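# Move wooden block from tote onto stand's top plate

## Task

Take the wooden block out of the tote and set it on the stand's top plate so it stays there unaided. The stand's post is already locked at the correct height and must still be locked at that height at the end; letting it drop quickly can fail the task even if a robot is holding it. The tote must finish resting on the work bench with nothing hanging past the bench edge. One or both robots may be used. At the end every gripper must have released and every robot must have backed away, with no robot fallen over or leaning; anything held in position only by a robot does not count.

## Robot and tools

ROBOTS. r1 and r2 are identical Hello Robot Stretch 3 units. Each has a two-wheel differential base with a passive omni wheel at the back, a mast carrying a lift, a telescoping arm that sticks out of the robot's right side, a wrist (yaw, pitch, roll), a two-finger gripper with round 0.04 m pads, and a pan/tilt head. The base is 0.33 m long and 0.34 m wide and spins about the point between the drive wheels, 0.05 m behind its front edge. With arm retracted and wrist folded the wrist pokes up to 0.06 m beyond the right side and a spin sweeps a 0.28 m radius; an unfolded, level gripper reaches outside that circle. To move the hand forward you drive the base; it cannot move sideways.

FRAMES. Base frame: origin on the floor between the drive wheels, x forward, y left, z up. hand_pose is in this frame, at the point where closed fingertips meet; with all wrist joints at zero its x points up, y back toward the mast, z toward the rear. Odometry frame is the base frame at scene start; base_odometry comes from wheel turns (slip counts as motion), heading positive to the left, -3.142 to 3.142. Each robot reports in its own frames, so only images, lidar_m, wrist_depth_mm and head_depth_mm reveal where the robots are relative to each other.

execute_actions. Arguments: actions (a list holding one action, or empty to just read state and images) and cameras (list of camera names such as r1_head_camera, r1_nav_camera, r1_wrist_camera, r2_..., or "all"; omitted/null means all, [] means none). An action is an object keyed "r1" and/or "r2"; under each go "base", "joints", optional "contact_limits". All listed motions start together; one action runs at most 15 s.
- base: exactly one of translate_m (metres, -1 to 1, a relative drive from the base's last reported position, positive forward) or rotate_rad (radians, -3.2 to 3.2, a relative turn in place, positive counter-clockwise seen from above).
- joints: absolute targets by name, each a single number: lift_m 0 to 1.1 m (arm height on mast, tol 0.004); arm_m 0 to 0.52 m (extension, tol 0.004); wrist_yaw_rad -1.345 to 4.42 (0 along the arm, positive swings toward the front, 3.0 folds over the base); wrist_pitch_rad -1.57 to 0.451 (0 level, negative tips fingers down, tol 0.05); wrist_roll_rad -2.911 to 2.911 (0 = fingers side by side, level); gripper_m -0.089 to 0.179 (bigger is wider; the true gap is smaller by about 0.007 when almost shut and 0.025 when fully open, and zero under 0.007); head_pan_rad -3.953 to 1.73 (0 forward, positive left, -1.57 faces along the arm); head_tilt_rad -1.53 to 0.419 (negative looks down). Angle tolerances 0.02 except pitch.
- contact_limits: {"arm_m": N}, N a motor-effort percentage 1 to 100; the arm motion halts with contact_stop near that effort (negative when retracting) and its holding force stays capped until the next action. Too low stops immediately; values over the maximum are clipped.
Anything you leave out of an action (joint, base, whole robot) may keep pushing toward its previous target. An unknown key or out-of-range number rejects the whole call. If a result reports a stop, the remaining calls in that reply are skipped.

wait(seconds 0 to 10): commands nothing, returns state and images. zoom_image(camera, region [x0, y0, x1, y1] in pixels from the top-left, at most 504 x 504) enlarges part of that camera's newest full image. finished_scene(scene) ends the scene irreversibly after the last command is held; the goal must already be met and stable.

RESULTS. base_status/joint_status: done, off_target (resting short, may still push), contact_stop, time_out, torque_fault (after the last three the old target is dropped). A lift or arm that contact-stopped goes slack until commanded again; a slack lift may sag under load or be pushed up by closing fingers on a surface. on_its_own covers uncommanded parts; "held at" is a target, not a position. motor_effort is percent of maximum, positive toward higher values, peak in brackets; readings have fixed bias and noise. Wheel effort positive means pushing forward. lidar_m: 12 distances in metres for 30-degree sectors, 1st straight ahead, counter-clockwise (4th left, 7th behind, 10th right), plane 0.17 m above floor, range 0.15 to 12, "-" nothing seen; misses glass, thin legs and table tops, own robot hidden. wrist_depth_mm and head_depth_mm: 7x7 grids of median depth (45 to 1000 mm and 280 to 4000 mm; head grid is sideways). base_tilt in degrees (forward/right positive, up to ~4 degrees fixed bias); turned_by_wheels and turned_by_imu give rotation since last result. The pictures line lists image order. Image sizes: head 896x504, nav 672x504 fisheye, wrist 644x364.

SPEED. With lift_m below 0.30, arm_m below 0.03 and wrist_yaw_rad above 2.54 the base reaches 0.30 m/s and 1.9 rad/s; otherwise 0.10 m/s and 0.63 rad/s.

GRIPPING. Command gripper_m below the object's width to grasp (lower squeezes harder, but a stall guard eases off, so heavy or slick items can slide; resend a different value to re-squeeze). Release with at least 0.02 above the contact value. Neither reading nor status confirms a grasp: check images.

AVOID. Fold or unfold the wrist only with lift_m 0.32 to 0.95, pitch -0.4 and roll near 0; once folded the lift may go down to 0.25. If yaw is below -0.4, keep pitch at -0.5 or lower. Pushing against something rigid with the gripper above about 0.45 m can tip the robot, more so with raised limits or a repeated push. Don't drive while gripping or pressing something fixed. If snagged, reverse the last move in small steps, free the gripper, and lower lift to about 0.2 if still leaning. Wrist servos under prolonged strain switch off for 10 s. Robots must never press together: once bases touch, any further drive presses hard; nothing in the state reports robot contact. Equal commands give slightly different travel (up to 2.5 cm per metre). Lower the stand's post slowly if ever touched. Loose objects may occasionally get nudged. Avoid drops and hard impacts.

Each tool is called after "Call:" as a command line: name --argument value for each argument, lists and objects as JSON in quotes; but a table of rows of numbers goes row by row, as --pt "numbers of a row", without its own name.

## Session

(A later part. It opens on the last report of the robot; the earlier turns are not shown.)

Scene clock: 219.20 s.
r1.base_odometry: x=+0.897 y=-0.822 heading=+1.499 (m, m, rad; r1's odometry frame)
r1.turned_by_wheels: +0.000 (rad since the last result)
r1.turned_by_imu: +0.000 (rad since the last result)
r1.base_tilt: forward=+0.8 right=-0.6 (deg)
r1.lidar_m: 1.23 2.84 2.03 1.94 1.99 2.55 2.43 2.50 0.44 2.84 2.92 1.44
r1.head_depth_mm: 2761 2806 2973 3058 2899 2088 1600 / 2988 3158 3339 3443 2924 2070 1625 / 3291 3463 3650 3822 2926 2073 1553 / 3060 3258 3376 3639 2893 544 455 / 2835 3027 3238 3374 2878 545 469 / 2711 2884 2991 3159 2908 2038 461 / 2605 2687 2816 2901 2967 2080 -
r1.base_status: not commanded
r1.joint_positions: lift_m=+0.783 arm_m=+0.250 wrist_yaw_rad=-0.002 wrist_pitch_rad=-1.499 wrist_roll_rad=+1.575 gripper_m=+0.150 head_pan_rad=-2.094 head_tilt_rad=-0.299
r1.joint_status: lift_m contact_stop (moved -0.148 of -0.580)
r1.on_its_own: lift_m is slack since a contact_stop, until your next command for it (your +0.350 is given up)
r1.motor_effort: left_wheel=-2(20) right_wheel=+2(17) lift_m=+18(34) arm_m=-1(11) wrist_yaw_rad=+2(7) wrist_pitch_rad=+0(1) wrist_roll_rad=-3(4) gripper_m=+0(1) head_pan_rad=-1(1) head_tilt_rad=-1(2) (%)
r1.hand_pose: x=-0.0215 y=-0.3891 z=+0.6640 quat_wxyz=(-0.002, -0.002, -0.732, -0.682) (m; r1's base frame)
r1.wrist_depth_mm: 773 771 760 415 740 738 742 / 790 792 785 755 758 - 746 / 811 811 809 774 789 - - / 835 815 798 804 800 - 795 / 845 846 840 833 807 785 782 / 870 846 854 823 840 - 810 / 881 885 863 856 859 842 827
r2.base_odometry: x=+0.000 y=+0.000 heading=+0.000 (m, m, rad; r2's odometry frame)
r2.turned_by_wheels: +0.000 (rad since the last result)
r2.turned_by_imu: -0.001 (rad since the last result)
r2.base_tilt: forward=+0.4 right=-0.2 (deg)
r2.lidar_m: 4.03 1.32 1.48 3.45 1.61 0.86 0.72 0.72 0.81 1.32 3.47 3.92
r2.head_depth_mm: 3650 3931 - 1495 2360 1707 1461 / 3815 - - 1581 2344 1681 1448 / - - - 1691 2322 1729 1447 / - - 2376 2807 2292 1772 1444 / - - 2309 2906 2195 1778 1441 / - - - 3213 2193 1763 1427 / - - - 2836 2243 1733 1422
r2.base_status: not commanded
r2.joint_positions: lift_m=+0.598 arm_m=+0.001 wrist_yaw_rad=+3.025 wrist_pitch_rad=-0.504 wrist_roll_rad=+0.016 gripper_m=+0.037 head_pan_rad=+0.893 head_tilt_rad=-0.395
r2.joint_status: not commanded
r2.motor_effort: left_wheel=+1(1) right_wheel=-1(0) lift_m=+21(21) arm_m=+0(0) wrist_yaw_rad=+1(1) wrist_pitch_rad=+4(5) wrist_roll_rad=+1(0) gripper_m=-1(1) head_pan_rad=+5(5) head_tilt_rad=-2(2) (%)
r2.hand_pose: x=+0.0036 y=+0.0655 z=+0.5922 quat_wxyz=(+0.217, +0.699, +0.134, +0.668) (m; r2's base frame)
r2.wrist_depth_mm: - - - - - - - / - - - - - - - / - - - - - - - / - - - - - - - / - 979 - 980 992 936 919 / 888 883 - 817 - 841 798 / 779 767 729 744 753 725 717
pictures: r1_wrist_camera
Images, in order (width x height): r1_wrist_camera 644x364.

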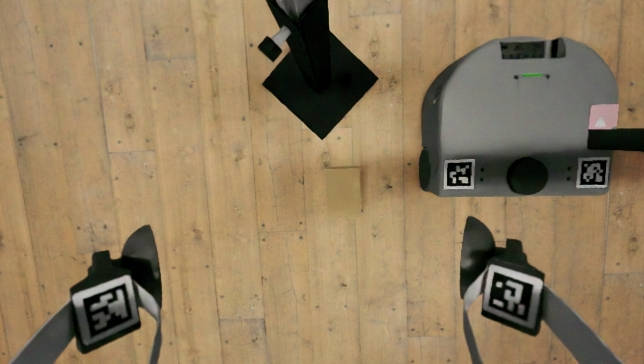

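Call:
execute_actions --actions '[{"r1":{"joints":{"head_pan_rad":-1.9,"head_tilt_rad":-0.8}}}]' --cameras '["r1_nav_camera","r1_head_camera"]'

Scene clock: 225.60 s.
r1.base_odometry: x=+0.897 y=-0.822 heading=+1.499 (m, m, rad; r1's odometry frame)
r1.turned_by_wheels: +0.000 (rad since the last result)
r1.turned_by_imu: -0.001 (rad since the last result)
r1.base_tilt: forward=+0.8 right=-0.6 (deg)
r1.lidar_m: 1.23 2.85 2.02 1.94 1.99 2.55 2.43 2.51 0.44 2.84 2.92 1.43
r1.head_depth_mm: 3251 3047 2380 1869 1577 1359 1233 / 3083 3089 2322 1746 1565 1405 - / 2882 3089 578 509 1612 - 1146 / 2823 3059 576 507 - 1318 1150 / 2670 2871 2364 - 1494 1340 1180 / 2558 2831 2348 - - 1333 1178 / 2503 2753 2299 1846 1524 1341 1174
r1.base_status: not commanded
r1.joint_positions: lift_m=+0.783 arm_m=+0.250 wrist_yaw_rad=-0.002 wrist_pitch_rad=-1.499 wrist_roll_rad=+1.575 gripper_m=+0.150 head_pan_rad=-1.907 head_tilt_rad=-0.789
r1.joint_status: all done
r1.on_its_own: lift_m is slack since a contact_stop, until your next command for it (your +0.350 is given up)
r1.motor_effort: left_wheel=-2(2) right_wheel=+1(2) lift_m=+18(18) arm_m=+0(1) wrist_yaw_rad=+2(2) wrist_pitch_rad=+0(0) wrist_roll_rad=-3(3) gripper_m=+0(0) head_pan_rad=+2(14) head_tilt_rad=-6(37) (%)
r1.hand_pose: x=-0.0215 y=-0.3891 z=+0.6640 quat_wxyz=(-0.002, -0.002, -0.732, -0.682) (m; r1's base frame)
r1.wrist_depth_mm: 779 761 758 409 743 742 740 / 792 780 772 746 762 - 746 / 824 788 784 791 778 - - / 825 844 806 808 809 - 779 / 855 832 829 819 823 797 789 / 850 866 857 846 821 - 815 / 886 868 855 869 850 849 815
r2.base_odometry: x=+0.000 y=+0.000 heading=+0.000 (m, m, rad; r2's odometry frame)
r2.turned_by_wheels: +0.000 (rad since the last result)
r2.turned_by_imu: +0.000 (rad since the last result)
r2.base_tilt: forward=+0.5 right=-0.2 (deg)
r2.lidar_m: 3.98 1.32 1.48 3.47 1.60 0.86 0.72 0.72 0.81 1.32 3.49 3.93
r2.head_depth_mm: 3579 3857 - 1492 2362 1699 1465 / 3937 - - 1596 2368 1687 1468 / - - - 1690 2333 1723 1446 / - - 2363 2786 2310 1780 1444 / - - 2345 2931 2177 1764 1441 / - - - 3237 2190 1756 1426 / - - - 2865 2218 1763 1422
r2.base_status: not commanded
r2.joint_positions: lift_m=+0.598 arm_m=+0.001 wrist_yaw_rad=+3.025 wrist_pitch_rad=-0.504 wrist_roll_rad=+0.016 gripper_m=+0.037 head_pan_rad=+0.893 head_tilt_rad=-0.395
r2.joint_status: not commanded
r2.motor_effort: left_wheel=+0(1) right_wheel=-1(1) lift_m=+21(21) arm_m=+0(0) wrist_yaw_rad=+0(0) wrist_pitch_rad=+5(5) wrist_roll_rad=+0(0) gripper_m=-1(1) head_pan_rad=+3(4) head_tilt_rad=-2(2) (%)
r2.hand_pose: x=+0.0036 y=+0.0655 z=+0.5922 quat_wxyz=(+0.217, +0.699, +0.134, +0.668) (m; r2's base frame)
r2.wrist_depth_mm: - - - - - - - / - - - - - - - / - - - - - - - / - - - - - - - / 995 984 - - 963 967 937 / 876 851 - 815 - 819 817 / 773 775 738 747 724 733 735
pictures: r1_head_camera (sideways: a quarter turn clockwise sets it upright), r1_nav_camera (sideways: a quarter turn counterclockwise sets it upright)
Images, in order (width x height): r1_head_camera 896x504, r1_nav_camera 672x504.

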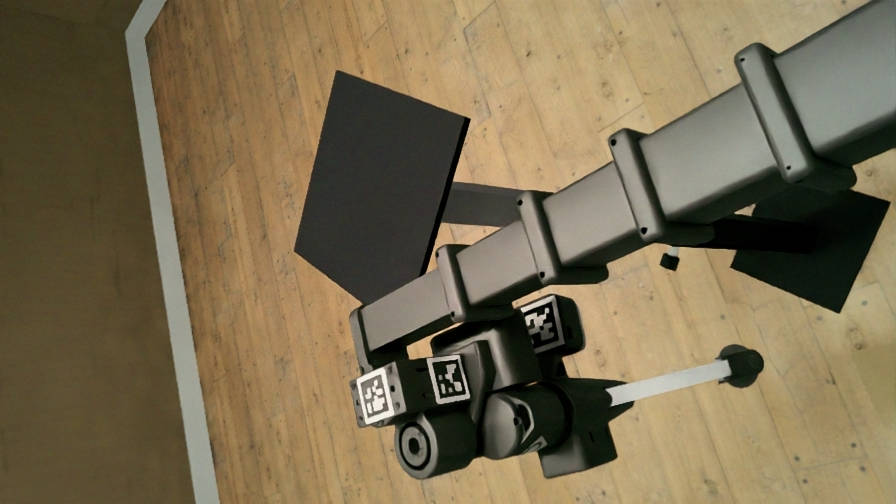

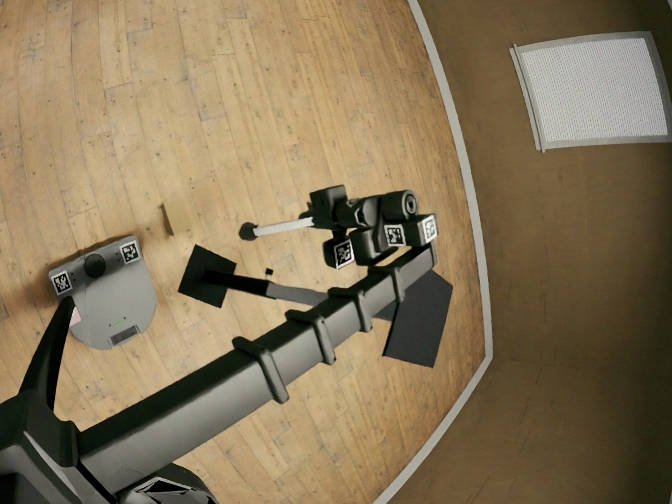

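Call:
execute_actions --actions '[{"r1":{"joints":{"arm_m":0.0}}}]' --cameras '[]'

Call:
execute_actions --actions '[{"r1":{"joints":{"lift_m":0.3}}}]' --cameras '[]'

Call:
execute_actions --actions '[{"r1":{"joints":{"arm_m":0.25}}}]' --cameras '["r1_wrist_camera","r1_head_camera"]'

Scene clock: 235.83 s.
r1.base_odometry: x=+0.897 y=-0.822 heading=+1.499 (m, m, rad; r1's odometry frame)
r1.turned_by_wheels: +0.000 (rad since the last result)
r1.turned_by_imu: -0.001 (rad since the last result)
r1.base_tilt: forward=+0.9 right=-0.5 (deg)
r1.lidar_m: 1.23 2.85 2.03 1.94 1.99 2.55 2.43 2.51 0.44 2.84 2.93 1.44
r1.head_depth_mm: 3201 3063 2337 1889 1569 1357 1235 / 3072 3089 2305 1734 1572 1406 - / 2970 2993 577 508 1493 - - / 2814 3046 577 1713 1517 1143 - / 2687 2896 2276 1812 1556 1364 - / 2562 2852 2278 1845 1572 1338 1150 / 2484 2711 2250 1837 1545 1331 1174
r1.base_status: not commanded
r1.joint_positions: lift_m=+0.783 arm_m=+0.000 wrist_yaw_rad=+0.000 wrist_pitch_rad=-1.499 wrist_roll_rad=+1.574 gripper_m=+0.150 head_pan_rad=-1.907 head_tilt_rad=-0.790
r1.joint_status: all done
r1.on_its_own: lift_m is slack since a contact_stop, until your next command for it (your +0.350 is given up)
r1.motor_effort: left_wheel=+1(2) right_wheel=-1(1) lift_m=+18(18) arm_m=-5(9) wrist_yaw_rad=+0(2) wrist_pitch_rad=+0(0) wrist_roll_rad=-2(3) gripper_m=-1(0) head_pan_rad=+3(3) head_tilt_rad=-7(7) (%)
r1.hand_pose: x=-0.0215 y=-0.1394 z=+0.6642 quat_wxyz=(-0.001, -0.002, -0.732, -0.682) (m; r1's base frame)
r1.wrist_depth_mm: 336 759 762 760 754 738 738 / 780 779 768 764 - 744 758 / 791 797 777 790 - 754 747 / 828 813 796 816 - 796 791 / 837 838 836 827 815 802 794 / 879 851 839 831 830 - 819 / 891 886 875 841 842 861 833
r2.base_odometry: x=+0.000 y=+0.000 heading=+0.000 (m, m, rad; r2's odometry frame)
r2.turned_by_wheels: +0.000 (rad since the last result)
r2.turned_by_imu: -0.001 (rad since the last result)
r2.base_tilt: forward=+0.5 right=-0.2 (deg)
r2.lidar_m: 4.00 1.32 1.48 3.46 1.60 0.86 0.72 0.72 0.81 1.32 3.49 3.92
r2.head_depth_mm: 3603 3872 - 1494 2332 1703 1458 / 3815 - - 1591 2360 1691 1459 / - - - 1696 2305 1749 1443 / - - 2343 2800 2324 1766 1435 / - - 2313 2918 2192 1779 1438 / - - - 3218 2199 1758 1427 / - - - 2854 2247 1759 1432
r2.base_status: not commanded
r2.joint_positions: lift_m=+0.598 arm_m=+0.001 wrist_yaw_rad=+3.025 wrist_pitch_rad=-0.504 wrist_roll_rad=+0.016 gripper_m=+0.037 head_pan_rad=+0.893 head_tilt_rad=-0.395
r2.joint_status: not commanded
r2.motor_effort: left_wheel=+1(1) right_wheel=-1(0) lift_m=+21(21) arm_m=+0(0) wrist_yaw_rad=+1(0) wrist_pitch_rad=+4(5) wrist_roll_rad=+0(1) gripper_m=+1(1) head_pan_rad=+5(5) head_tilt_rad=-2(2) (%)
r2.hand_pose: x=+0.0036 y=+0.0655 z=+0.5922 quat_wxyz=(+0.217, +0.699, +0.134, +0.668) (m; r2's base frame)
r2.wrist_depth_mm: - - - - - - - / - - - - - - - / - - - - - - - / - - - - - - - / - 990 - 948 961 961 935 / 853 855 - 814 - 842 807 / 767 767 735 752 724 730 719
pictures: none
No camera images: the call's "cameras" was empty. Leave "cameras" out to get every camera's image.

Scene clock: 241.07 s.
r1.base_odometry: x=+0.897 y=-0.822 heading=+1.499 (m, m, rad; r1's odometry frame)
r1.turned_by_wheels: +0.000 (rad since the last result)
r1.turned_by_imu: -0.001 (rad since the last result)
r1.base_tilt: forward=+0.8 right=-0.4 (deg)
r1.lidar_m: 1.23 2.84 2.03 1.94 2.00 2.55 2.43 2.50 3.35 2.84 2.92 1.44
r1.head_depth_mm: 3139 3060 2349 1874 1588 1349 1184 / 3023 3053 2288 1719 1580 1347 1181 / 2916 2980 577 510 1500 1323 1175 / 2809 2995 577 1717 1529 1270 1151 / 2664 2868 2296 1790 1554 1329 1178 / 2563 2815 2286 1841 1543 1336 1175 / 2509 2734 2262 1863 1555 1330 1170
r1.base_status: not commanded
r1.joint_positions: lift_m=+0.300 arm_m=+0.000 wrist_yaw_rad=+0.000 wrist_pitch_rad=-1.499 wrist_roll_rad=+1.574 gripper_m=+0.150 head_pan_rad=-1.907 head_tilt_rad=-0.790
r1.joint_status: all done
r1.motor_effort: left_wheel=+1(1) right_wheel=-1(2) lift_m=+14(13) arm_m=-6(5) wrist_yaw_rad=+0(0) wrist_pitch_rad=+0(0) wrist_roll_rad=-3(2) gripper_m=-1(1) head_pan_rad=+2(3) head_tilt_rad=-6(7) (%)
r1.hand_pose: x=-0.0215 y=-0.1394 z=+0.1816 quat_wxyz=(-0.001, -0.002, -0.732, -0.682) (m; r1's base frame)
r1.wrist_depth_mm: 313 313 317 - - - - / 322 324 326 - - - - / 329 336 333 - - - - / 347 343 341 - - - - / 297 334 348 - - - - / 300 354 354 - - - - / 370 365 361 363 355 352 -
r2.base_odometry: x=+0.000 y=+0.000 heading=+0.000 (m, m, rad; r2's odometry frame)
r2.turned_by_wheels: +0.000 (rad since the last result)
r2.turned_by_imu: -0.001 (rad since the last result)
r2.base_tilt: forward=+0.6 right=-0.1 (deg)
r2.lidar_m: 4.01 1.32 1.48 3.47 1.60 0.86 0.72 0.72 0.81 1.32 3.47 3.92
r2.head_depth_mm: 3613 3854 - 1501 2336 1705 1468 / 3843 - - 1596 2366 1688 1465 / - - - 1693 2321 1732 1443 / - - 2362 2810 2312 1766 1451 / - - 2358 2923 2194 1762 1439 / - - - 3253 2197 1764 1433 / - - - 2873 2269 1751 1427
r2.base_status: not commanded
r2.joint_positions: lift_m=+0.598 arm_m=+0.001 wrist_yaw_rad=+3.025 wrist_pitch_rad=-0.504 wrist_roll_rad=+0.016 gripper_m=+0.037 head_pan_rad=+0.893 head_tilt_rad=-0.395
r2.joint_status: not commanded
r2.motor_effort: left_wheel=+1(1) right_wheel=-1(0) lift_m=+21(21) arm_m=+0(0) wrist_yaw_rad=+1(0) wrist_pitch_rad=+5(5) wrist_roll_rad=+0(1) gripper_m=-1(0) head_pan_rad=+5(4) head_tilt_rad=-2(2) (%)
r2.hand_pose: x=+0.0036 y=+0.0655 z=+0.5922 quat_wxyz=(+0.217, +0.699, +0.134, +0.668) (m; r2's base frame)
r2.wrist_depth_mm: - - - - - - - / - - - - - - - / - - - - - - - / - - - - - - - / - - - 964 961 957 934 / 888 833 - 840 - 814 821 / 758 762 729 745 763 716 724
pictures: none
No camera images: the call's "cameras" was empty. Leave "cameras" out to get every camera's image.

Scene clock: 244.13 s.
r1.base_odometry: x=+0.897 y=-0.822 heading=+1.499 (m, m, rad; r1's odometry frame)
r1.turned_by_wheels: +0.000 (rad since the last result)
r1.turned_by_imu: -0.001 (rad since the last result)
r1.base_tilt: forward=+0.7 right=-0.3 (deg)
r1.lidar_m: 1.23 2.84 2.02 1.94 2.00 2.55 2.43 2.51 0.44 2.84 2.93 1.43
r1.head_depth_mm: 3194 3091 2339 1877 1565 1358 1189 / 3112 3051 2348 1727 1578 1354 1184 / 2955 3044 576 509 1488 1309 1179 / 2797 3003 575 1731 1531 1269 1135 / 2724 2910 2310 1794 1553 1398 1163 / 2550 2799 2272 1831 1549 1351 1166 / 2499 2717 2276 1863 1547 1332 1162
r1.base_status: not commanded
r1.joint_positions: lift_m=+0.300 arm_m=+0.250 wrist_yaw_rad=+0.000 wrist_pitch_rad=-1.499 wrist_roll_rad=+1.574 gripper_m=+0.150 head_pan_rad=-1.907 head_tilt_rad=-0.790
r1.joint_status: all done
r1.motor_effort: left_wheel=+1(1) right_wheel=-1(1) lift_m=+14(14) arm_m=+6(7) wrist_yaw_rad=+0(0) wrist_pitch_rad=+0(0) wrist_roll_rad=-3(3) gripper_m=-1(2) head_pan_rad=+2(2) head_tilt_rad=-6(6) (%)
r1.hand_pose: x=-0.0215 y=-0.3885 z=+0.1816 quat_wxyz=(-0.001, -0.002, -0.732, -0.682) (m; r1's base frame)
r1.wrist_depth_mm: 321 322 308 305 305 307 306 / 329 327 322 311 315 314 - / 336 334 332 327 326 320 - / 344 340 337 333 331 329 - / 353 347 345 317 338 334 - / 357 358 352 289 342 - 338 / 367 369 360 355 355 350 343
r2.base_odometry: x=+0.000 y=+0.000 heading=+0.000 (m, m, rad; r2's odometry frame)
r2.turned_by_wheels: +0.000 (rad since the last result)
r2.turned_by_imu: +0.000 (rad since the last result)
r2.base_tilt: forward=+0.6 right=-0.3 (deg)
r2.lidar_m: 4.00 1.32 1.48 3.46 1.60 0.86 0.72 0.72 0.81 1.32 3.50 3.92
r2.head_depth_mm: 3647 3849 - 1487 2376 1687 1455 / 3741 - - 1581 2338 1671 1447 / - - - 1667 2334 1745 1436 / - - 2372 2827 2297 1771 1447 / - - 2336 2934 2190 1777 1434 / - - - 3193 2193 1752 1426 / - - - 2896 2251 1744 1423
r2.base_status: not commanded
r2.joint_positions: lift_m=+0.598 arm_m=+0.001 wrist_yaw_rad=+3.025 wrist_pitch_rad=-0.504 wrist_roll_rad=+0.016 gripper_m=+0.037 head_pan_rad=+0.893 head_tilt_rad=-0.395
r2.joint_status: not commanded
r2.motor_effort: left_wheel=+1(1) right_wheel=-1(1) lift_m=+21(21) arm_m=+0(0) wrist_yaw_rad=+1(1) wrist_pitch_rad=+4(5) wrist_roll_rad=+0(0) gripper_m=+0(0) head_pan_rad=+4(6) head_tilt_rad=-2(2) (%)
r2.hand_pose: x=+0.0036 y=+0.0655 z=+0.5922 quat_wxyz=(+0.217, +0.699, +0.134, +0.668) (m; r2's base frame)
r2.wrist_depth_mm: - - - - - - - / - - - - - - - / - - - - - - - / - - - - - - - / 998 - - 975 962 935 927 / 846 883 - 823 - 835 819 / 756 760 730 744 739 718 727
pictures: r1_head_camera (sideways: a quarter turn clockwise sets it upright), r1_wrist_camera
Images, in order (width x height): r1_head_camera 896x504, r1_wrist_camera 644x364.

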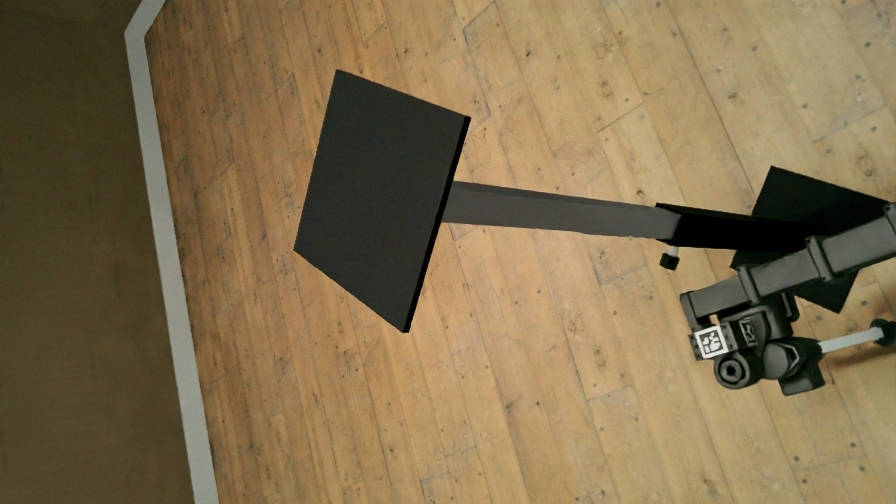

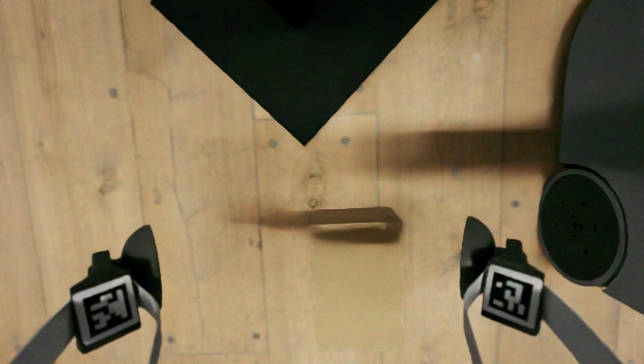

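Call:
execute_actions --actions '[{"r1":{"joints":{"arm_m":0.22,"lift_m":0.155}}}]' --cameras '["r1_wrist_camera"]'

Scene clock: 251.57 s.
r1.base_odometry: x=+0.897 y=-0.822 heading=+1.499 (m, m, rad; r1's odometry frame)
r1.turned_by_wheels: +0.000 (rad since the last result)
r1.turned_by_imu: -0.001 (rad since the last result)
r1.base_tilt: forward=+0.8 right=-0.5 (deg)
r1.lidar_m: 1.23 2.84 2.03 1.94 2.00 2.55 2.43 2.50 0.44 2.84 2.92 1.43
r1.head_depth_mm: 3175 3050 2348 1883 1572 1352 1184 / 3031 3095 2335 1728 1562 1353 1179 / 2953 3049 579 507 1499 1315 1174 / 2762 3021 575 1709 1524 1265 1152 / 2723 2882 2289 1803 1554 1339 1119 / 2618 2817 2295 1865 1548 1336 1162 / 2487 2809 2271 1851 1546 1332 1171
r1.base_status: not commanded
r1.joint_positions: lift_m=+0.155 arm_m=+0.220 wrist_yaw_rad=+0.000 wrist_pitch_rad=-1.499 wrist_roll_rad=+1.574 gripper_m=+0.150 head_pan_rad=-1.907 head_tilt_rad=-0.790
r1.joint_status: all done
r1.motor_effort: left_wheel=+0(1) right_wheel=-1(1) lift_m=+14(14) arm_m=-5(6) wrist_yaw_rad=+0(0) wrist_pitch_rad=+0(0) wrist_roll_rad=-3(3) gripper_m=+1(0) head_pan_rad=+2(2) head_tilt_rad=-6(6) (%)
r1.hand_pose: x=-0.0215 y=-0.3594 z=+0.0366 quat_wxyz=(-0.001, -0.002, -0.732, -0.682) (m; r1's base frame)
r1.wrist_depth_mm: 184 173 172 170 177 175 173 / 187 185 174 182 180 179 177 / 192 190 179 186 185 183 181 / 196 195 193 190 188 187 184 / 200 198 197 195 194 190 190 / 205 202 199 163 195 - 192 / - 208 142 139 200 200 196
r2.base_odometry: x=+0.000 y=+0.000 heading=+0.000 (m, m, rad; r2's odometry frame)
r2.turned_by_wheels: +0.000 (rad since the last result)
r2.turned_by_imu: -0.001 (rad since the last result)
r2.base_tilt: forward=+0.7 right=-0.1 (deg)
r2.lidar_m: 4.01 1.32 1.48 3.29 1.60 0.86 0.72 0.72 0.81 1.32 3.49 3.92
r2.head_depth_mm: 3689 3931 3886 1502 2340 1683 1467 / 3780 - - 1583 2318 1678 1454 / - - - 1690 2326 1733 1452 / - - 2342 2776 2310 1776 1443 / - - 2315 2900 2198 1767 1435 / - - - 3200 2188 1748 1426 / - - - 2878 2246 1758 1417
r2.base_status: not commanded
r2.joint_positions: lift_m=+0.598 arm_m=+0.001 wrist_yaw_rad=+3.025 wrist_pitch_rad=-0.504 wrist_roll_rad=+0.016 gripper_m=+0.037 head_pan_rad=+0.893 head_tilt_rad=-0.395
r2.joint_status: not commanded
r2.motor_effort: left_wheel=+1(1) right_wheel=-1(0) lift_m=+21(21) arm_m=+0(0) wrist_yaw_rad=+1(0) wrist_pitch_rad=+5(5) wrist_roll_rad=+1(1) gripper_m=+0(0) head_pan_rad=+5(4) head_tilt_rad=-2(2) (%)
r2.hand_pose: x=+0.0036 y=+0.0655 z=+0.5922 quat_wxyz=(+0.217, +0.699, +0.134, +0.668) (m; r2's base frame)
r2.wrist_depth_mm: - - - - - - - / - - - - - - - / - - - - - - - / - - - - - - - / - - - 949 - 950 933 / 876 833 - 835 - 826 819 / 744 774 736 736 728 741 720
pictures: r1_wrist_camera
Images, in order (width x height): r1_wrist_camera 644x364.

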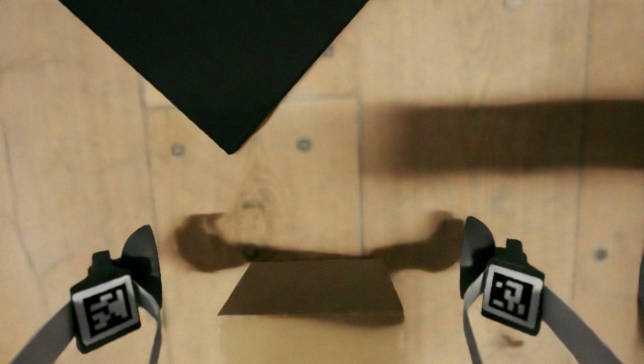

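Call:
execute_actions --actions '[{"r1":{"base":{"translate_m":0.04}}}]' --cameras '[]'

Call:
execute_actions --actions '[{"r1":{"joints":{"gripper_m":0.045}}}]' --cameras '["r1_wrist_camera"]'

Scene clock: 259.40 s.
r1.base_odometry: x=+0.900 y=-0.782 heading=+1.499 (m, m, rad; r1's odometry frame)
r1.turned_by_wheels: +0.000 (rad since the last result)
r1.turned_by_imu: -0.001 (rad since the last result)
r1.base_tilt: forward=+0.9 right=-0.6 (deg)
r1.lidar_m: 1.19 2.85 2.04 1.94 2.00 2.59 2.47 2.54 0.46 2.84 2.92 1.40
r1.head_depth_mm: 3196 3092 2351 1821 1567 1359 1193 / 3082 3025 579 1729 1569 1359 1184 / 2930 3047 575 616 1459 1269 1173 / 2777 2986 2288 1816 1570 1337 1172 / 2673 2895 2298 1860 1555 1346 1126 / 2581 2798 2270 1855 1540 1330 1176 / 2450 2743 2292 1856 1553 1332 1170
r1.base_status: done
r1.joint_positions: lift_m=+0.155 arm_m=+0.220 wrist_yaw_rad=+0.000 wrist_pitch_rad=-1.499 wrist_roll_rad=+1.574 gripper_m=+0.150 head_pan_rad=-1.907 head_tilt_rad=-0.790
r1.joint_status: not commanded
r1.motor_effort: left_wheel=+0(4) right_wheel=-1(3) lift_m=+14(14) arm_m=-5(5) wrist_yaw_rad=+0(0) wrist_pitch_rad=+0(0) wrist_roll_rad=-3(2) gripper_m=-1(2) head_pan_rad=+3(2) head_tilt_rad=-6(6) (%)
r1.hand_pose: x=-0.0215 y=-0.3594 z=+0.0366 quat_wxyz=(-0.001, -0.002, -0.732, -0.682) (m; r1's base frame)
r1.wrist_depth_mm: 183 182 171 179 176 175 174 / 187 186 185 182 181 179 177 / 192 190 188 186 184 182 181 / 196 193 192 190 188 187 184 / 201 197 136 134 191 190 188 / 205 203 139 137 195 - 193 / - 207 142 140 200 199 196
r2.base_odometry: x=+0.000 y=+0.000 heading=+0.000 (m, m, rad; r2's odometry frame)
r2.turned_by_wheels: +0.000 (rad since the last result)
r2.turned_by_imu: +0.000 (rad since the last result)
r2.base_tilt: forward=+0.5 right=-0.2 (deg)
r2.lidar_m: 4.02 1.32 1.48 3.29 1.60 0.86 0.72 0.72 0.81 1.32 3.47 3.92
r2.head_depth_mm: 3682 3814 - 1482 2340 1691 1457 / 3814 - - 1584 2344 1687 1460 / - - - 1689 2286 1747 1455 / - - 2373 2820 2315 1771 1436 / - - 2335 2912 2200 1752 1432 / - - - 3188 2197 1786 1441 / - - - 2884 2245 1747 1423
r2.base_status: not commanded
r2.joint_positions: lift_m=+0.598 arm_m=+0.001 wrist_yaw_rad=+3.025 wrist_pitch_rad=-0.504 wrist_roll_rad=+0.016 gripper_m=+0.037 head_pan_rad=+0.893 head_tilt_rad=-0.395
r2.joint_status: not commanded
r2.motor_effort: left_wheel=+1(1) right_wheel=-1(1) lift_m=+21(21) arm_m=+1(0) wrist_yaw_rad=+1(1) wrist_pitch_rad=+4(5) wrist_roll_rad=+1(1) gripper_m=+0(1) head_pan_rad=+5(4) head_tilt_rad=-2(2) (%)
r2.hand_pose: x=+0.0036 y=+0.0655 z=+0.5922 quat_wxyz=(+0.217, +0.699, +0.134, +0.668) (m; r2's base frame)
r2.wrist_depth_mm: - - - - - - - / - - - - - - - / - - - - - - - / - - - - - - - / - - - 956 977 915 940 / 897 881 - 853 - 819 811 / 771 752 726 744 732 724 725
pictures: none
No camera images: the call's "cameras" was empty. Leave "cameras" out to get every camera's image.

Scene clock: 260.93 s.
r1.base_odometry: x=+0.900 y=-0.782 heading=+1.499 (m, m, rad; r1's odometry frame)
r1.turned_by_wheels: +0.000 (rad since the last result)
r1.turned_by_imu: +0.000 (rad since the last result)
r1.base_tilt: forward=+0.8 right=-0.5 (deg)
r1.lidar_m: 1.19 2.85 2.03 1.94 2.00 2.59 2.47 2.55 0.46 2.84 2.92 1.40
r1.head_depth_mm: 3199 3049 2341 1834 1559 1346 1183 / 3004 3081 579 1737 1573 1343 1187 / 2931 3036 578 615 1470 1262 1177 / 2812 3000 2278 1811 1571 1342 1163 / 2674 2891 2280 1866 1567 1349 1119 / 2592 2779 2295 1830 1557 1341 1170 / 2511 2727 2287 1818 1546 1328 1171
r1.base_status: not commanded
r1.joint_positions: lift_m=+0.155 arm_m=+0.220 wrist_yaw_rad=+0.000 wrist_pitch_rad=-1.499 wrist_roll_rad=+1.574 gripper_m=+0.046 head_pan_rad=-1.907 head_tilt_rad=-0.790
r1.joint_status: all done
r1.motor_effort: left_wheel=+0(0) right_wheel=-1(1) lift_m=+15(15) arm_m=-6(5) wrist_yaw_rad=+0(0) wrist_pitch_rad=+0(1) wrist_roll_rad=-2(3) gripper_m=-18(91) head_pan_rad=+3(2) head_tilt_rad=-6(7) (%)
r1.hand_pose: x=-0.0215 y=-0.3596 z=+0.0366 quat_wxyz=(-0.001, -0.002, -0.732, -0.681) (m; r1's base frame)
r1.wrist_depth_mm: 183 182 171 179 177 175 173 / 187 185 183 183 180 178 177 / 191 190 187 186 186 182 181 / 195 194 193 189 188 186 184 / 201 198 134 130 142 190 188 / 204 203 133 132 131 195 194 / 210 208 139 136 201 199 197
r2.base_odometry: x=+0.000 y=+0.000 heading=+0.000 (m, m, rad; r2's odometry frame)
r2.turned_by_wheels: +0.000 (rad since the last result)
r2.turned_by_imu: +0.000 (rad since the last result)
r2.base_tilt: forward=+0.7 right=-0.2 (deg)
r2.lidar_m: 4.00 1.32 1.48 3.30 1.60 0.86 0.72 0.72 0.81 1.32 3.48 3.94
r2.head_depth_mm: 3619 3779 - 1496 2355 1698 1457 / 3806 - - 1586 2357 1693 1454 / - - - 1692 2324 1722 1448 / - - 2429 2812 2317 1783 1447 / - - 2344 2914 2196 1784 1434 / - - - 3275 2188 1749 1424 / - - - 2913 2252 1743 1432
r2.base_status: not commanded
r2.joint_positions: lift_m=+0.598 arm_m=+0.001 wrist_yaw_rad=+3.025 wrist_pitch_rad=-0.504 wrist_roll_rad=+0.016 gripper_m=+0.037 head_pan_rad=+0.893 head_tilt_rad=-0.395
r2.joint_status: not commanded
r2.motor_effort: left_wheel=+1(1) right_wheel=+0(0) lift_m=+21(21) arm_m=+0(0) wrist_yaw_rad=+0(0) wrist_pitch_rad=+5(4) wrist_roll_rad=+1(0) gripper_m=+0(0) head_pan_rad=+5(5) head_tilt_rad=-2(2) (%)
r2.hand_pose: x=+0.0036 y=+0.0655 z=+0.5922 quat_wxyz=(+0.217, +0.699, +0.134, +0.668) (m; r2's base frame)
r2.wrist_depth_mm: - - - - - - - / - - - - - - - / - - - - - - - / - - - - - - - / - - - 991 954 951 927 / 864 849 - 857 - 825 815 / 745 763 733 727 738 737 721
pictures: r1_wrist_camera
Images, in order (width x height): r1_wrist_camera 644x364.

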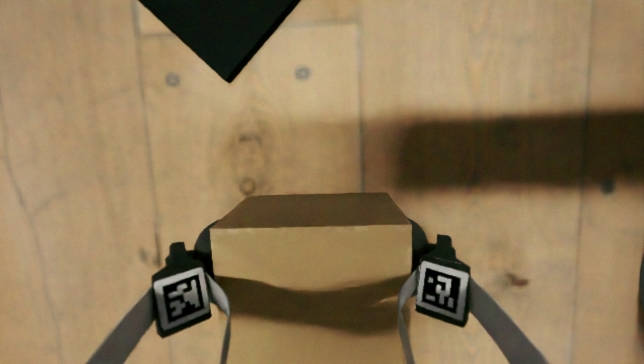

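Call:
execute_actions --actions '[{"r1":{"joints":{"gripper_m":0.03}}}]' --cameras '[]'

Call:
execute_actions --actions '[{"r1":{"joints":{"lift_m":0.4,"arm_m":0.0}}}]' --cameras '[]'

Call:
execute_actions --actions '[{"r1":{"joints":{"lift_m":1.05,"wrist_pitch_rad":0.0,"wrist_roll_rad":0.0}}}]' --cameras '["r1_wrist_camera","r1_nav_camera"]'

Scene clock: 274.97 s.
r1.base_odometry: x=+0.900 y=-0.782 heading=+1.499 (m, m, rad; r1's odometry frame)
r1.turned_by_wheels: +0.000 (rad since the last result)
r1.turned_by_imu: -0.001 (rad since the last result)
r1.base_tilt: forward=+0.8 right=-0.6 (deg)
r1.lidar_m: 1.19 2.84 2.03 1.94 1.99 2.58 2.47 2.55 0.46 2.84 2.92 1.40
r1.head_depth_mm: 3241 3110 2326 1835 1577 1348 1185 / 3124 3066 580 1724 1566 1356 1187 / 2959 3047 577 615 1467 1265 1165 / 2760 3015 2323 1819 1565 1347 1178 / 2729 2924 2278 1865 1566 1341 1117 / 2628 2820 2275 1837 1559 1355 1177 / 2529 2716 2280 1855 1550 1335 1173
r1.base_status: not commanded
r1.joint_positions: lift_m=+0.155 arm_m=+0.220 wrist_yaw_rad=+0.000 wrist_pitch_rad=-1.499 wrist_roll_rad=+1.574 gripper_m=+0.031 head_pan_rad=-1.907 head_tilt_rad=-0.790
r1.joint_status: all done
r1.motor_effort: left_wheel=+0(0) right_wheel=-1(0) lift_m=+15(15) arm_m=-6(5) wrist_yaw_rad=+0(0) wrist_pitch_rad=+0(0) wrist_roll_rad=-3(3) gripper_m=-23(77) head_pan_rad=+3(3) head_tilt_rad=-6(6) (%)
r1.hand_pose: x=-0.0215 y=-0.3596 z=+0.0366 quat_wxyz=(-0.001, -0.002, -0.732, -0.681) (m; r1's base frame)
r1.wrist_depth_mm: 184 182 171 179 177 175 173 / 187 186 184 182 181 179 178 / 192 189 188 186 184 182 180 / 196 194 192 189 188 187 184 / 200 197 134 129 143 191 188 / 204 203 132 131 131 194 193 / 211 209 137 135 199 198 198
r2.base_odometry: x=+0.000 y=+0.000 heading=+0.000 (m, m, rad; r2's odometry frame)
r2.turned_by_wheels: +0.000 (rad since the last result)
r2.turned_by_imu: +0.000 (rad since the last result)
r2.base_tilt: forward=+0.6 right=-0.2 (deg)
r2.lidar_m: 4.00 1.31 1.48 3.28 1.60 0.86 0.72 0.72 0.81 1.32 3.48 3.92
r2.head_depth_mm: 3696 3810 - 1491 2355 1693 1458 / 3818 - - 1582 2328 1685 1464 / - - - 1681 2346 1730 1436 / - - 2373 2825 2314 1778 1444 / - - 2339 2927 2228 1754 1434 / - - - 3235 2194 1763 1431 / - - - 2843 2265 1763 1417
r2.base_status: not commanded
r2.joint_positions: lift_m=+0.598 arm_m=+0.001 wrist_yaw_rad=+3.025 wrist_pitch_rad=-0.504 wrist_roll_rad=+0.016 gripper_m=+0.037 head_pan_rad=+0.893 head_tilt_rad=-0.395
r2.joint_status: not commanded
r2.motor_effort: left_wheel=+1(1) right_wheel=-1(1) lift_m=+21(21) arm_m=+0(0) wrist_yaw_rad=+0(0) wrist_pitch_rad=+4(4) wrist_roll_rad=+1(0) gripper_m=+0(0) head_pan_rad=+5(5) head_tilt_rad=-2(2) (%)
r2.hand_pose: x=+0.0036 y=+0.0655 z=+0.5922 quat_wxyz=(+0.217, +0.699, +0.134, +0.668) (m; r2's base frame)
r2.wrist_depth_mm: - - - - - - - / - - - - - - - / - - - - - - - / - - - - - - - / - 983 - 966 987 933 904 / 872 846 - 850 - 826 812 / 761 781 762 751 734 716 722
pictures: none
No camera images: the call's "cameras" was empty. Leave "cameras" out to get every camera's image.

Scene clock: 278.03 s.
r1.base_odometry: x=+0.900 y=-0.782 heading=+1.499 (m, m, rad; r1's odometry frame)
r1.turned_by_wheels: +0.000 (rad since the last result)
r1.turned_by_imu: +0.000 (rad since the last result)
r1.base_tilt: forward=+0.9 right=-0.6 (deg)
r1.lidar_m: 1.19 2.85 2.03 1.94 2.00 2.60 2.48 2.55 0.46 2.83 2.92 1.40
r1.head_depth_mm: 3224 3038 2320 1825 1575 1355 1182 / 3063 3022 580 1731 1576 1343 1186 / 2923 3046 577 615 1456 1260 1169 / 2806 3002 2315 1803 1562 1334 1172 / 2679 2914 2317 1865 1555 1344 1174 / 2553 2818 2268 1847 1550 1327 1173 / 2510 2722 2291 1838 1555 1330 1176
r1.base_status: not commanded
r1.joint_positions: lift_m=+0.400 arm_m=+0.000 wrist_yaw_rad=-0.001 wrist_pitch_rad=-1.492 wrist_roll_rad=+1.575 gripper_m=+0.040 head_pan_rad=-1.907 head_tilt_rad=-0.790
r1.joint_status: all done
r1.on_its_own: gripper_m is held at +0.039, not at your +0.030, by its stall guard, which is not easing now
r1.motor_effort: left_wheel=+0(0) right_wheel=-1(1) lift_m=+24(26) arm_m=-6(8) wrist_yaw_rad=+1(6) wrist_pitch_rad=-3(21) wrist_roll_rad=-3(7) gripper_m=-21(23) head_pan_rad=+2(2) head_tilt_rad=-7(7) (%)
r1.hand_pose: x=-0.0215 y=-0.1412 z=+0.2810 quat_wxyz=(-0.002, -0.002, -0.734, -0.679) (m; r1's base frame)
r1.wrist_depth_mm: 410 405 409 - - - - / 431 416 416 - - - - / 440 434 427 - - - - / 447 441 435 161 - - - / 463 451 134 127 126 - - / 473 464 132 132 132 440 436 / 479 472 148 143 455 447 445
r2.base_odometry: x=+0.000 y=+0.000 heading=+0.000 (m, m, rad; r2's odometry frame)
r2.turned_by_wheels: +0.000 (rad since the last result)
r2.turned_by_imu: +0.000 (rad since the last result)
r2.base_tilt: forward=+0.5 right=-0.2 (deg)
r2.lidar_m: 4.00 1.32 1.48 3.45 1.60 0.86 0.72 0.72 0.81 1.32 3.49 3.90
r2.head_depth_mm: 3492 3783 3971 1486 2362 1692 1456 / 3871 - - 1592 2328 1681 1442 / - - - 1687 2341 1726 1457 / - - 2355 2811 2283 1795 1438 / - - 2350 2876 2210 1780 1436 / - - - 3199 2172 1764 1429 / - - - 2875 2256 1730 1420
r2.base_status: not commanded
r2.joint_positions: lift_m=+0.598 arm_m=+0.001 wrist_yaw_rad=+3.025 wrist_pitch_rad=-0.504 wrist_roll_rad=+0.016 gripper_m=+0.037 head_pan_rad=+0.893 head_tilt_rad=-0.395
r2.joint_status: not commanded
r2.motor_effort: left_wheel=+1(1) right_wheel=-1(1) lift_m=+21(20) arm_m=+0(0) wrist_yaw_rad=+0(0) wrist_pitch_rad=+4(5) wrist_roll_rad=+0(0) gripper_m=+0(0) head_pan_rad=+3(4) head_tilt_rad=-2(2) (%)
r2.hand_pose: x=+0.0036 y=+0.0655 z=+0.5922 quat_wxyz=(+0.217, +0.699, +0.134, +0.668) (m; r2's base frame)
r2.wrist_depth_mm: - - - - - - - / - - - - - - - / - - - - - - - / - - - - - - - / - - - 989 979 934 948 / 892 859 - 831 - 815 794 / 788 745 738 736 725 730 737
pictures: none
No camera images: the call's "cameras" was empty. Leave "cameras" out to get every camera's image.

Scene clock: 284.77 s.
r1.base_odometry: x=+0.900 y=-0.782 heading=+1.499 (m, m, rad; r1's odometry frame)
r1.turned_by_wheels: +0.000 (rad since the last result)
r1.turned_by_imu: -0.001 (rad since the last result)
r1.base_tilt: forward=+0.8 right=-0.5 (deg)
r1.lidar_m: 1.19 2.85 2.03 1.94 1.99 2.59 2.48 2.54 0.46 2.84 2.92 1.40
r1.head_depth_mm: - - - - 1497 1355 1186 / - - - - - 1347 1187 / - - - - - 1266 1172 / - - - - 1501 1343 1169 / - - - - - 1337 1171 / 2507 - - - - 1316 1174 / - - - - 1524 1339 1169
r1.base_status: not commanded
r1.joint_positions: lift_m=+1.050 arm_m=+0.000 wrist_yaw_rad=-0.001 wrist_pitch_rad=-0.047 wrist_roll_rad=+0.005 gripper_m=+0.040 head_pan_rad=-1.907 head_tilt_rad=-0.790
r1.joint_status: all done
r1.on_its_own: gripper_m is held at +0.039, not at your +0.030, by its stall guard, which is not easing now
r1.motor_effort: left_wheel=+0(0) right_wheel=-1(0) lift_m=+23(25) arm_m=-5(6) wrist_yaw_rad=+2(2) wrist_pitch_rad=+19(19) wrist_roll_rad=-3(3) gripper_m=-20(21) head_pan_rad=+4(2) head_tilt_rad=-6(6) (%)
r1.hand_pose: x=-0.0218 y=-0.4002 z=+1.1524 quat_wxyz=(+0.705, +0.016, -0.708, -0.017) (m; r1's base frame)
r1.wrist_depth_mm: - - - - - - - / - - - - - - - / - - - - - - - / - - - - - - - / - - 133 127 141 - - / - - 132 132 132 - - / - - 144 140 - - -
r2.base_odometry: x=+0.000 y=+0.000 heading=+0.000 (m, m, rad; r2's odometry frame)
r2.turned_by_wheels: +0.000 (rad since the last result)
r2.turned_by_imu: -0.001 (rad since the last result)
r2.base_tilt: forward=+0.5 right=-0.2 (deg)
r2.lidar_m: 4.01 1.32 1.48 3.45 1.61 0.86 0.72 0.72 0.81 1.32 3.48 3.92
r2.head_depth_mm: 3748 3802 3962 1504 2362 1679 1464 / 3900 - - 1589 2338 1689 1466 / - - - 1688 2320 1737 1454 / - - 2392 2811 2316 1785 1438 / - - 2306 2897 2198 1762 1441 / - - - 3201 2199 1767 1434 / - - - 2890 2244 1745 1424
r2.base_status: not commanded
r2.joint_positions: lift_m=+0.598 arm_m=+0.001 wrist_yaw_rad=+3.025 wrist_pitch_rad=-0.504 wrist_roll_rad=+0.016 gripper_m=+0.037 head_pan_rad=+0.893 head_tilt_rad=-0.395
r2.joint_status: not commanded
r2.motor_effort: left_wheel=+1(1) right_wheel=-1(1) lift_m=+21(21) arm_m=+0(0) wrist_yaw_rad=+0(0) wrist_pitch_rad=+5(4) wrist_roll_rad=+0(0) gripper_m=+0(0) head_pan_rad=+5(5) head_tilt_rad=-2(2) (%)
r2.hand_pose: x=+0.0036 y=+0.0655 z=+0.5922 quat_wxyz=(+0.217, +0.699, +0.134, +0.668) (m; r2's base frame)
r2.wrist_depth_mm: - - - - - - - / - - - - - - - / - - - - - - - / - - - - - - - / - 987 - - 989 959 927 / 880 846 - 842 - 836 798 / 767 763 722 738 740 723 710
pictures: r1_nav_camera (sideways: a quarter turn counterclockwise sets it upright), r1_wrist_camera
Images, in order (width x height): r1_nav_camera 672x504, r1_wrist_camera 644x364.

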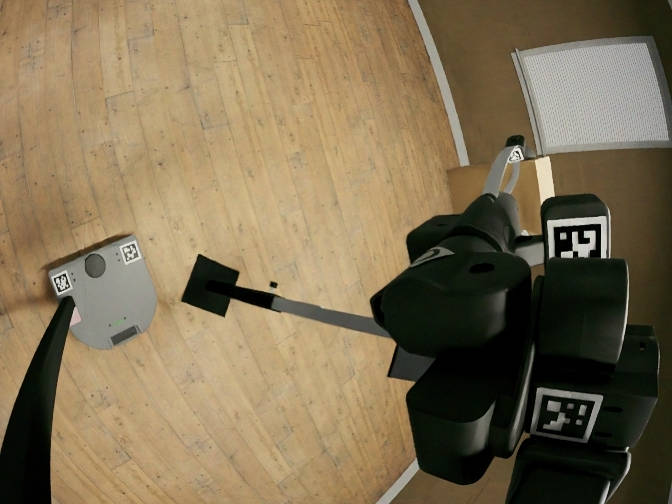

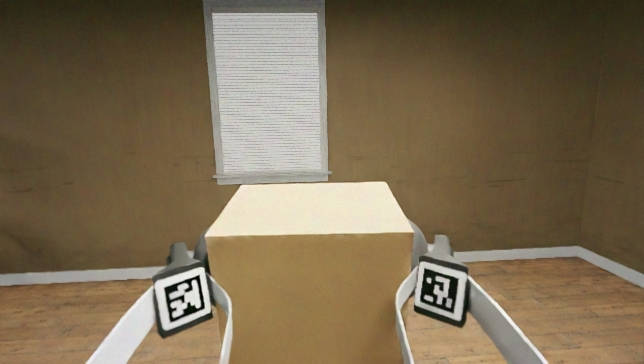

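Call:
execute_actions --actions '[{"r1":{"base":{"translate_m":-0.21}}}]' --cameras '["r1_wrist_camera","r1_nav_camera"]'

Scene clock: 292.20 s.
r1.base_odometry: x=+0.884 y=-0.991 heading=+1.499 (m, m, rad; r1's odometry frame)
r1.turned_by_wheels: +0.000 (rad since the last result)
r1.turned_by_imu: -0.001 (rad since the last result)
r1.base_tilt: forward=+0.8 right=-0.4 (deg)
r1.lidar_m: 1.40 2.84 2.02 1.93 1.99 2.36 2.26 2.33 2.98 0.39 2.93 1.59
r1.head_depth_mm: - - - - 1518 1353 1188 / - - - - - 1341 1178 / - - - - - 1344 1185 / - - - - 1498 1350 1179 / - - - - - 1312 1128 / 2517 - - - - 1290 1166 / - - - - 1517 1326 1172
r1.base_status: done
r1.joint_positions: lift_m=+1.050 arm_m=+0.000 wrist_yaw_rad=-0.001 wrist_pitch_rad=-0.047 wrist_roll_rad=+0.005 gripper_m=+0.040 head_pan_rad=-1.907 head_tilt_rad=-0.790
r1.joint_status: not commanded
r1.on_its_own: gripper_m is held at +0.039, not at your +0.030, by its stall guard, which is not easing now
r1.motor_effort: left_wheel=+0(5) right_wheel=+0(4) lift_m=+23(23) arm_m=-6(4) wrist_yaw_rad=+1(1) wrist_pitch_rad=+19(18) wrist_roll_rad=-3(3) gripper_m=-20(20) head_pan_rad=+3(2) head_tilt_rad=-6(6) (%)
r1.hand_pose: x=-0.0217 y=-0.4002 z=+1.1524 quat_wxyz=(+0.705, +0.016, -0.708, -0.017) (m; r1's base frame)
r1.wrist_depth_mm: - - - - - - - / - - - - - - - / - - - - - - - / - - - - - - - / - - 134 127 140 - - / - - 132 132 131 - - / - - 145 140 - - -
r2.base_odometry: x=+0.000 y=+0.000 heading=+0.000 (m, m, rad; r2's odometry frame)
r2.turned_by_wheels: +0.000 (rad since the last result)
r2.turned_by_imu: -0.001 (rad since the last result)
r2.base_tilt: forward=+0.6 right=-0.3 (deg)
r2.lidar_m: 4.01 1.32 1.48 3.45 1.60 0.86 0.72 0.72 0.81 1.32 3.46 3.92
r2.head_depth_mm: 3671 3840 - 1492 2368 1689 1462 / 3834 - - 1588 2338 1678 1454 / - - - 1693 2347 1742 1454 / - - 2375 2782 2303 1779 1433 / - - 2342 2895 2193 1770 1433 / - - - 3272 2207 1776 1421 / - - - 2911 2254 1751 1413
r2.base_status: not commanded
r2.joint_positions: lift_m=+0.598 arm_m=+0.001 wrist_yaw_rad=+3.025 wrist_pitch_rad=-0.504 wrist_roll_rad=+0.016 gripper_m=+0.037 head_pan_rad=+0.893 head_tilt_rad=-0.395
r2.joint_status: not commanded
r2.motor_effort: left_wheel=+1(1) right_wheel=-1(0) lift_m=+21(20) arm_m=+0(1) wrist_yaw_rad=+1(1) wrist_pitch_rad=+5(4) wrist_roll_rad=+1(0) gripper_m=+0(0) head_pan_rad=+5(4) head_tilt_rad=-2(1) (%)
r2.hand_pose: x=+0.0036 y=+0.0655 z=+0.5922 quat_wxyz=(+0.217, +0.699, +0.134, +0.668) (m; r2's base frame)
r2.wrist_depth_mm: - - - - - - - / - - - - - - - / - - - - - - - / - - - - - - - / - 977 - 958 968 949 913 / 852 873 - 842 - 831 823 / 760 769 738 743 743 726 706
pictures: r1_nav_camera (sideways: a quarter turn counterclockwise sets it upright), r1_wrist_camera
Images, in order (width x height): r1_nav_camera 672x504, r1_wrist_camera 644x364.

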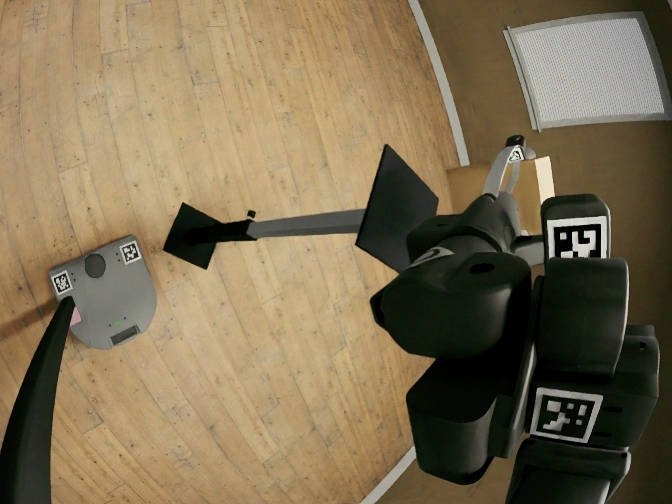

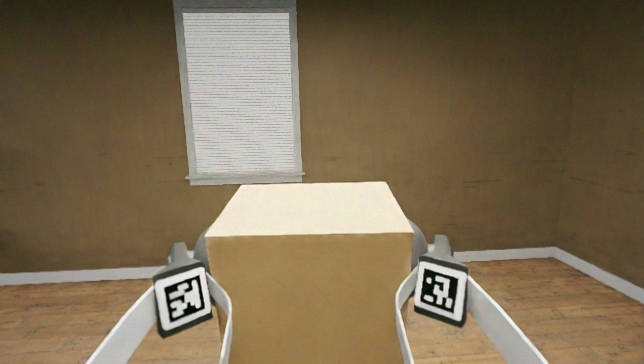

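Call:
execute_actions --actions '[{"r1":{"joints":{"lift_m":0.85}}}]' --cameras '["r1_wrist_camera","r1_nav_camera"]'

Scene clock: 299.13 s.
r1.base_odometry: x=+0.884 y=-0.991 heading=+1.499 (m, m, rad; r1's odometry frame)
r1.turned_by_wheels: +0.000 (rad since the last result)
r1.turned_by_imu: -0.001 (rad since the last result)
r1.base_tilt: forward=+0.7 right=-0.5 (deg)
r1.lidar_m: 1.40 2.84 2.02 1.93 1.99 2.37 2.26 2.32 2.98 0.39 2.92 1.59
r1.head_depth_mm: 3027 3102 2340 1978 - - 1157 / 3038 3084 2325 1987 - - 1163 / 2914 3009 2304 2009 - - 1138 / 2775 2999 2281 1930 - - 1151 / 2685 2874 2294 490 - - 1127 / 2565 2810 402 - - - 1159 / 2495 2748 381 - 1514 1324 1168
r1.base_status: not commanded
r1.joint_positions: lift_m=+0.923 arm_m=+0.000 wrist_yaw_rad=-0.001 wrist_pitch_rad=+0.071 wrist_roll_rad=+0.004 gripper_m=+0.040 head_pan_rad=-1.907 head_tilt_rad=-0.790
r1.joint_status: lift_m contact_stop (moved -0.127 of -0.200)
r1.on_its_own: gripper_m is held at +0.039, not at your +0.030, by its stall guard, which is not easing now; lift_m is slack since a contact_stop, until your next command for it (your +0.850 is given up); wrist_pitch_rad is at rest, and its effort (-28) is outside its rest range (-20 to +32)
r1.motor_effort: left_wheel=+0(0) right_wheel=-1(1) lift_m=+18(21) arm_m=-5(5) wrist_yaw_rad=+2(1) wrist_pitch_rad=-28(35) wrist_roll_rad=-2(3) gripper_m=-21(21) head_pan_rad=+3(2) head_tilt_rad=-7(6) (%)
r1.hand_pose: x=-0.0217 y=-0.4027 z=+1.0559 quat_wxyz=(+0.706, -0.025, -0.708, +0.024) (m; r1's base frame)
r1.wrist_depth_mm: - - - - - - - / - - - - - - - / - - - - - - - / - - - - - - - / - - 130 129 134 - - / - - 133 132 132 - - / - - 138 136 - - -
r2.base_odometry: x=+0.000 y=+0.000 heading=+0.000 (m, m, rad; r2's odometry frame)
r2.turned_by_wheels: +0.000 (rad since the last result)
r2.turned_by_imu: -0.001 (rad since the last result)
r2.base_tilt: forward=+0.6 right=-0.1 (deg)
r2.lidar_m: 4.02 1.32 1.48 3.43 1.60 0.86 0.72 0.72 0.81 1.32 3.49 3.91
r2.head_depth_mm: 3642 3760 3966 1491 2361 1696 1454 / 3784 - - 1575 2344 1685 1445 / - - - 1692 2334 1727 1441 / - - 2368 2775 2306 1770 1438 / - - 2358 2902 2191 1766 1443 / - - - 3200 2178 1759 1419 / - - - 2880 2248 1735 1418
r2.base_status: not commanded
r2.joint_positions: lift_m=+0.598 arm_m=+0.001 wrist_yaw_rad=+3.025 wrist_pitch_rad=-0.504 wrist_roll_rad=+0.016 gripper_m=+0.037 head_pan_rad=+0.893 head_tilt_rad=-0.395
r2.joint_status: not commanded
r2.motor_effort: left_wheel=+0(1) right_wheel=-1(1) lift_m=+21(21) arm_m=+0(0) wrist_yaw_rad=+0(0) wrist_pitch_rad=+5(5) wrist_roll_rad=+0(1) gripper_m=+1(0) head_pan_rad=+4(4) head_tilt_rad=-2(2) (%)
r2.hand_pose: x=+0.0036 y=+0.0655 z=+0.5922 quat_wxyz=(+0.217, +0.699, +0.134, +0.668) (m; r2's base frame)
r2.wrist_depth_mm: - - - - - - - / - - - - - - - / - - - - - - - / - - - - - - - / - 988 - 958 983 934 911 / 868 844 - 857 - 834 832 / 749 761 740 760 731 719 730
pictures: r1_nav_camera (sideways: a quarter turn counterclockwise sets it upright), r1_wrist_camera
Images, in order (width x height): r1_nav_camera 672x504, r1_wrist_camera 644x364.

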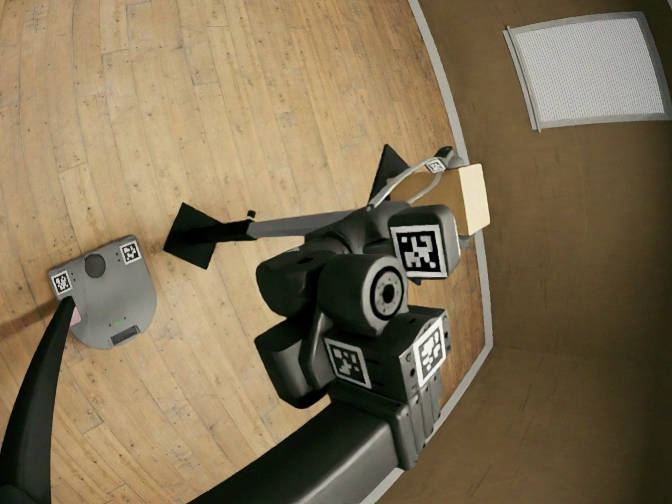

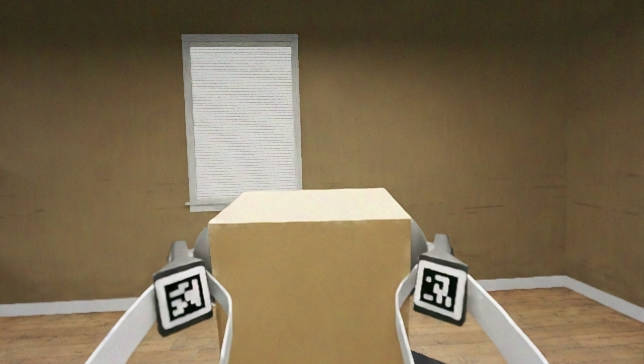

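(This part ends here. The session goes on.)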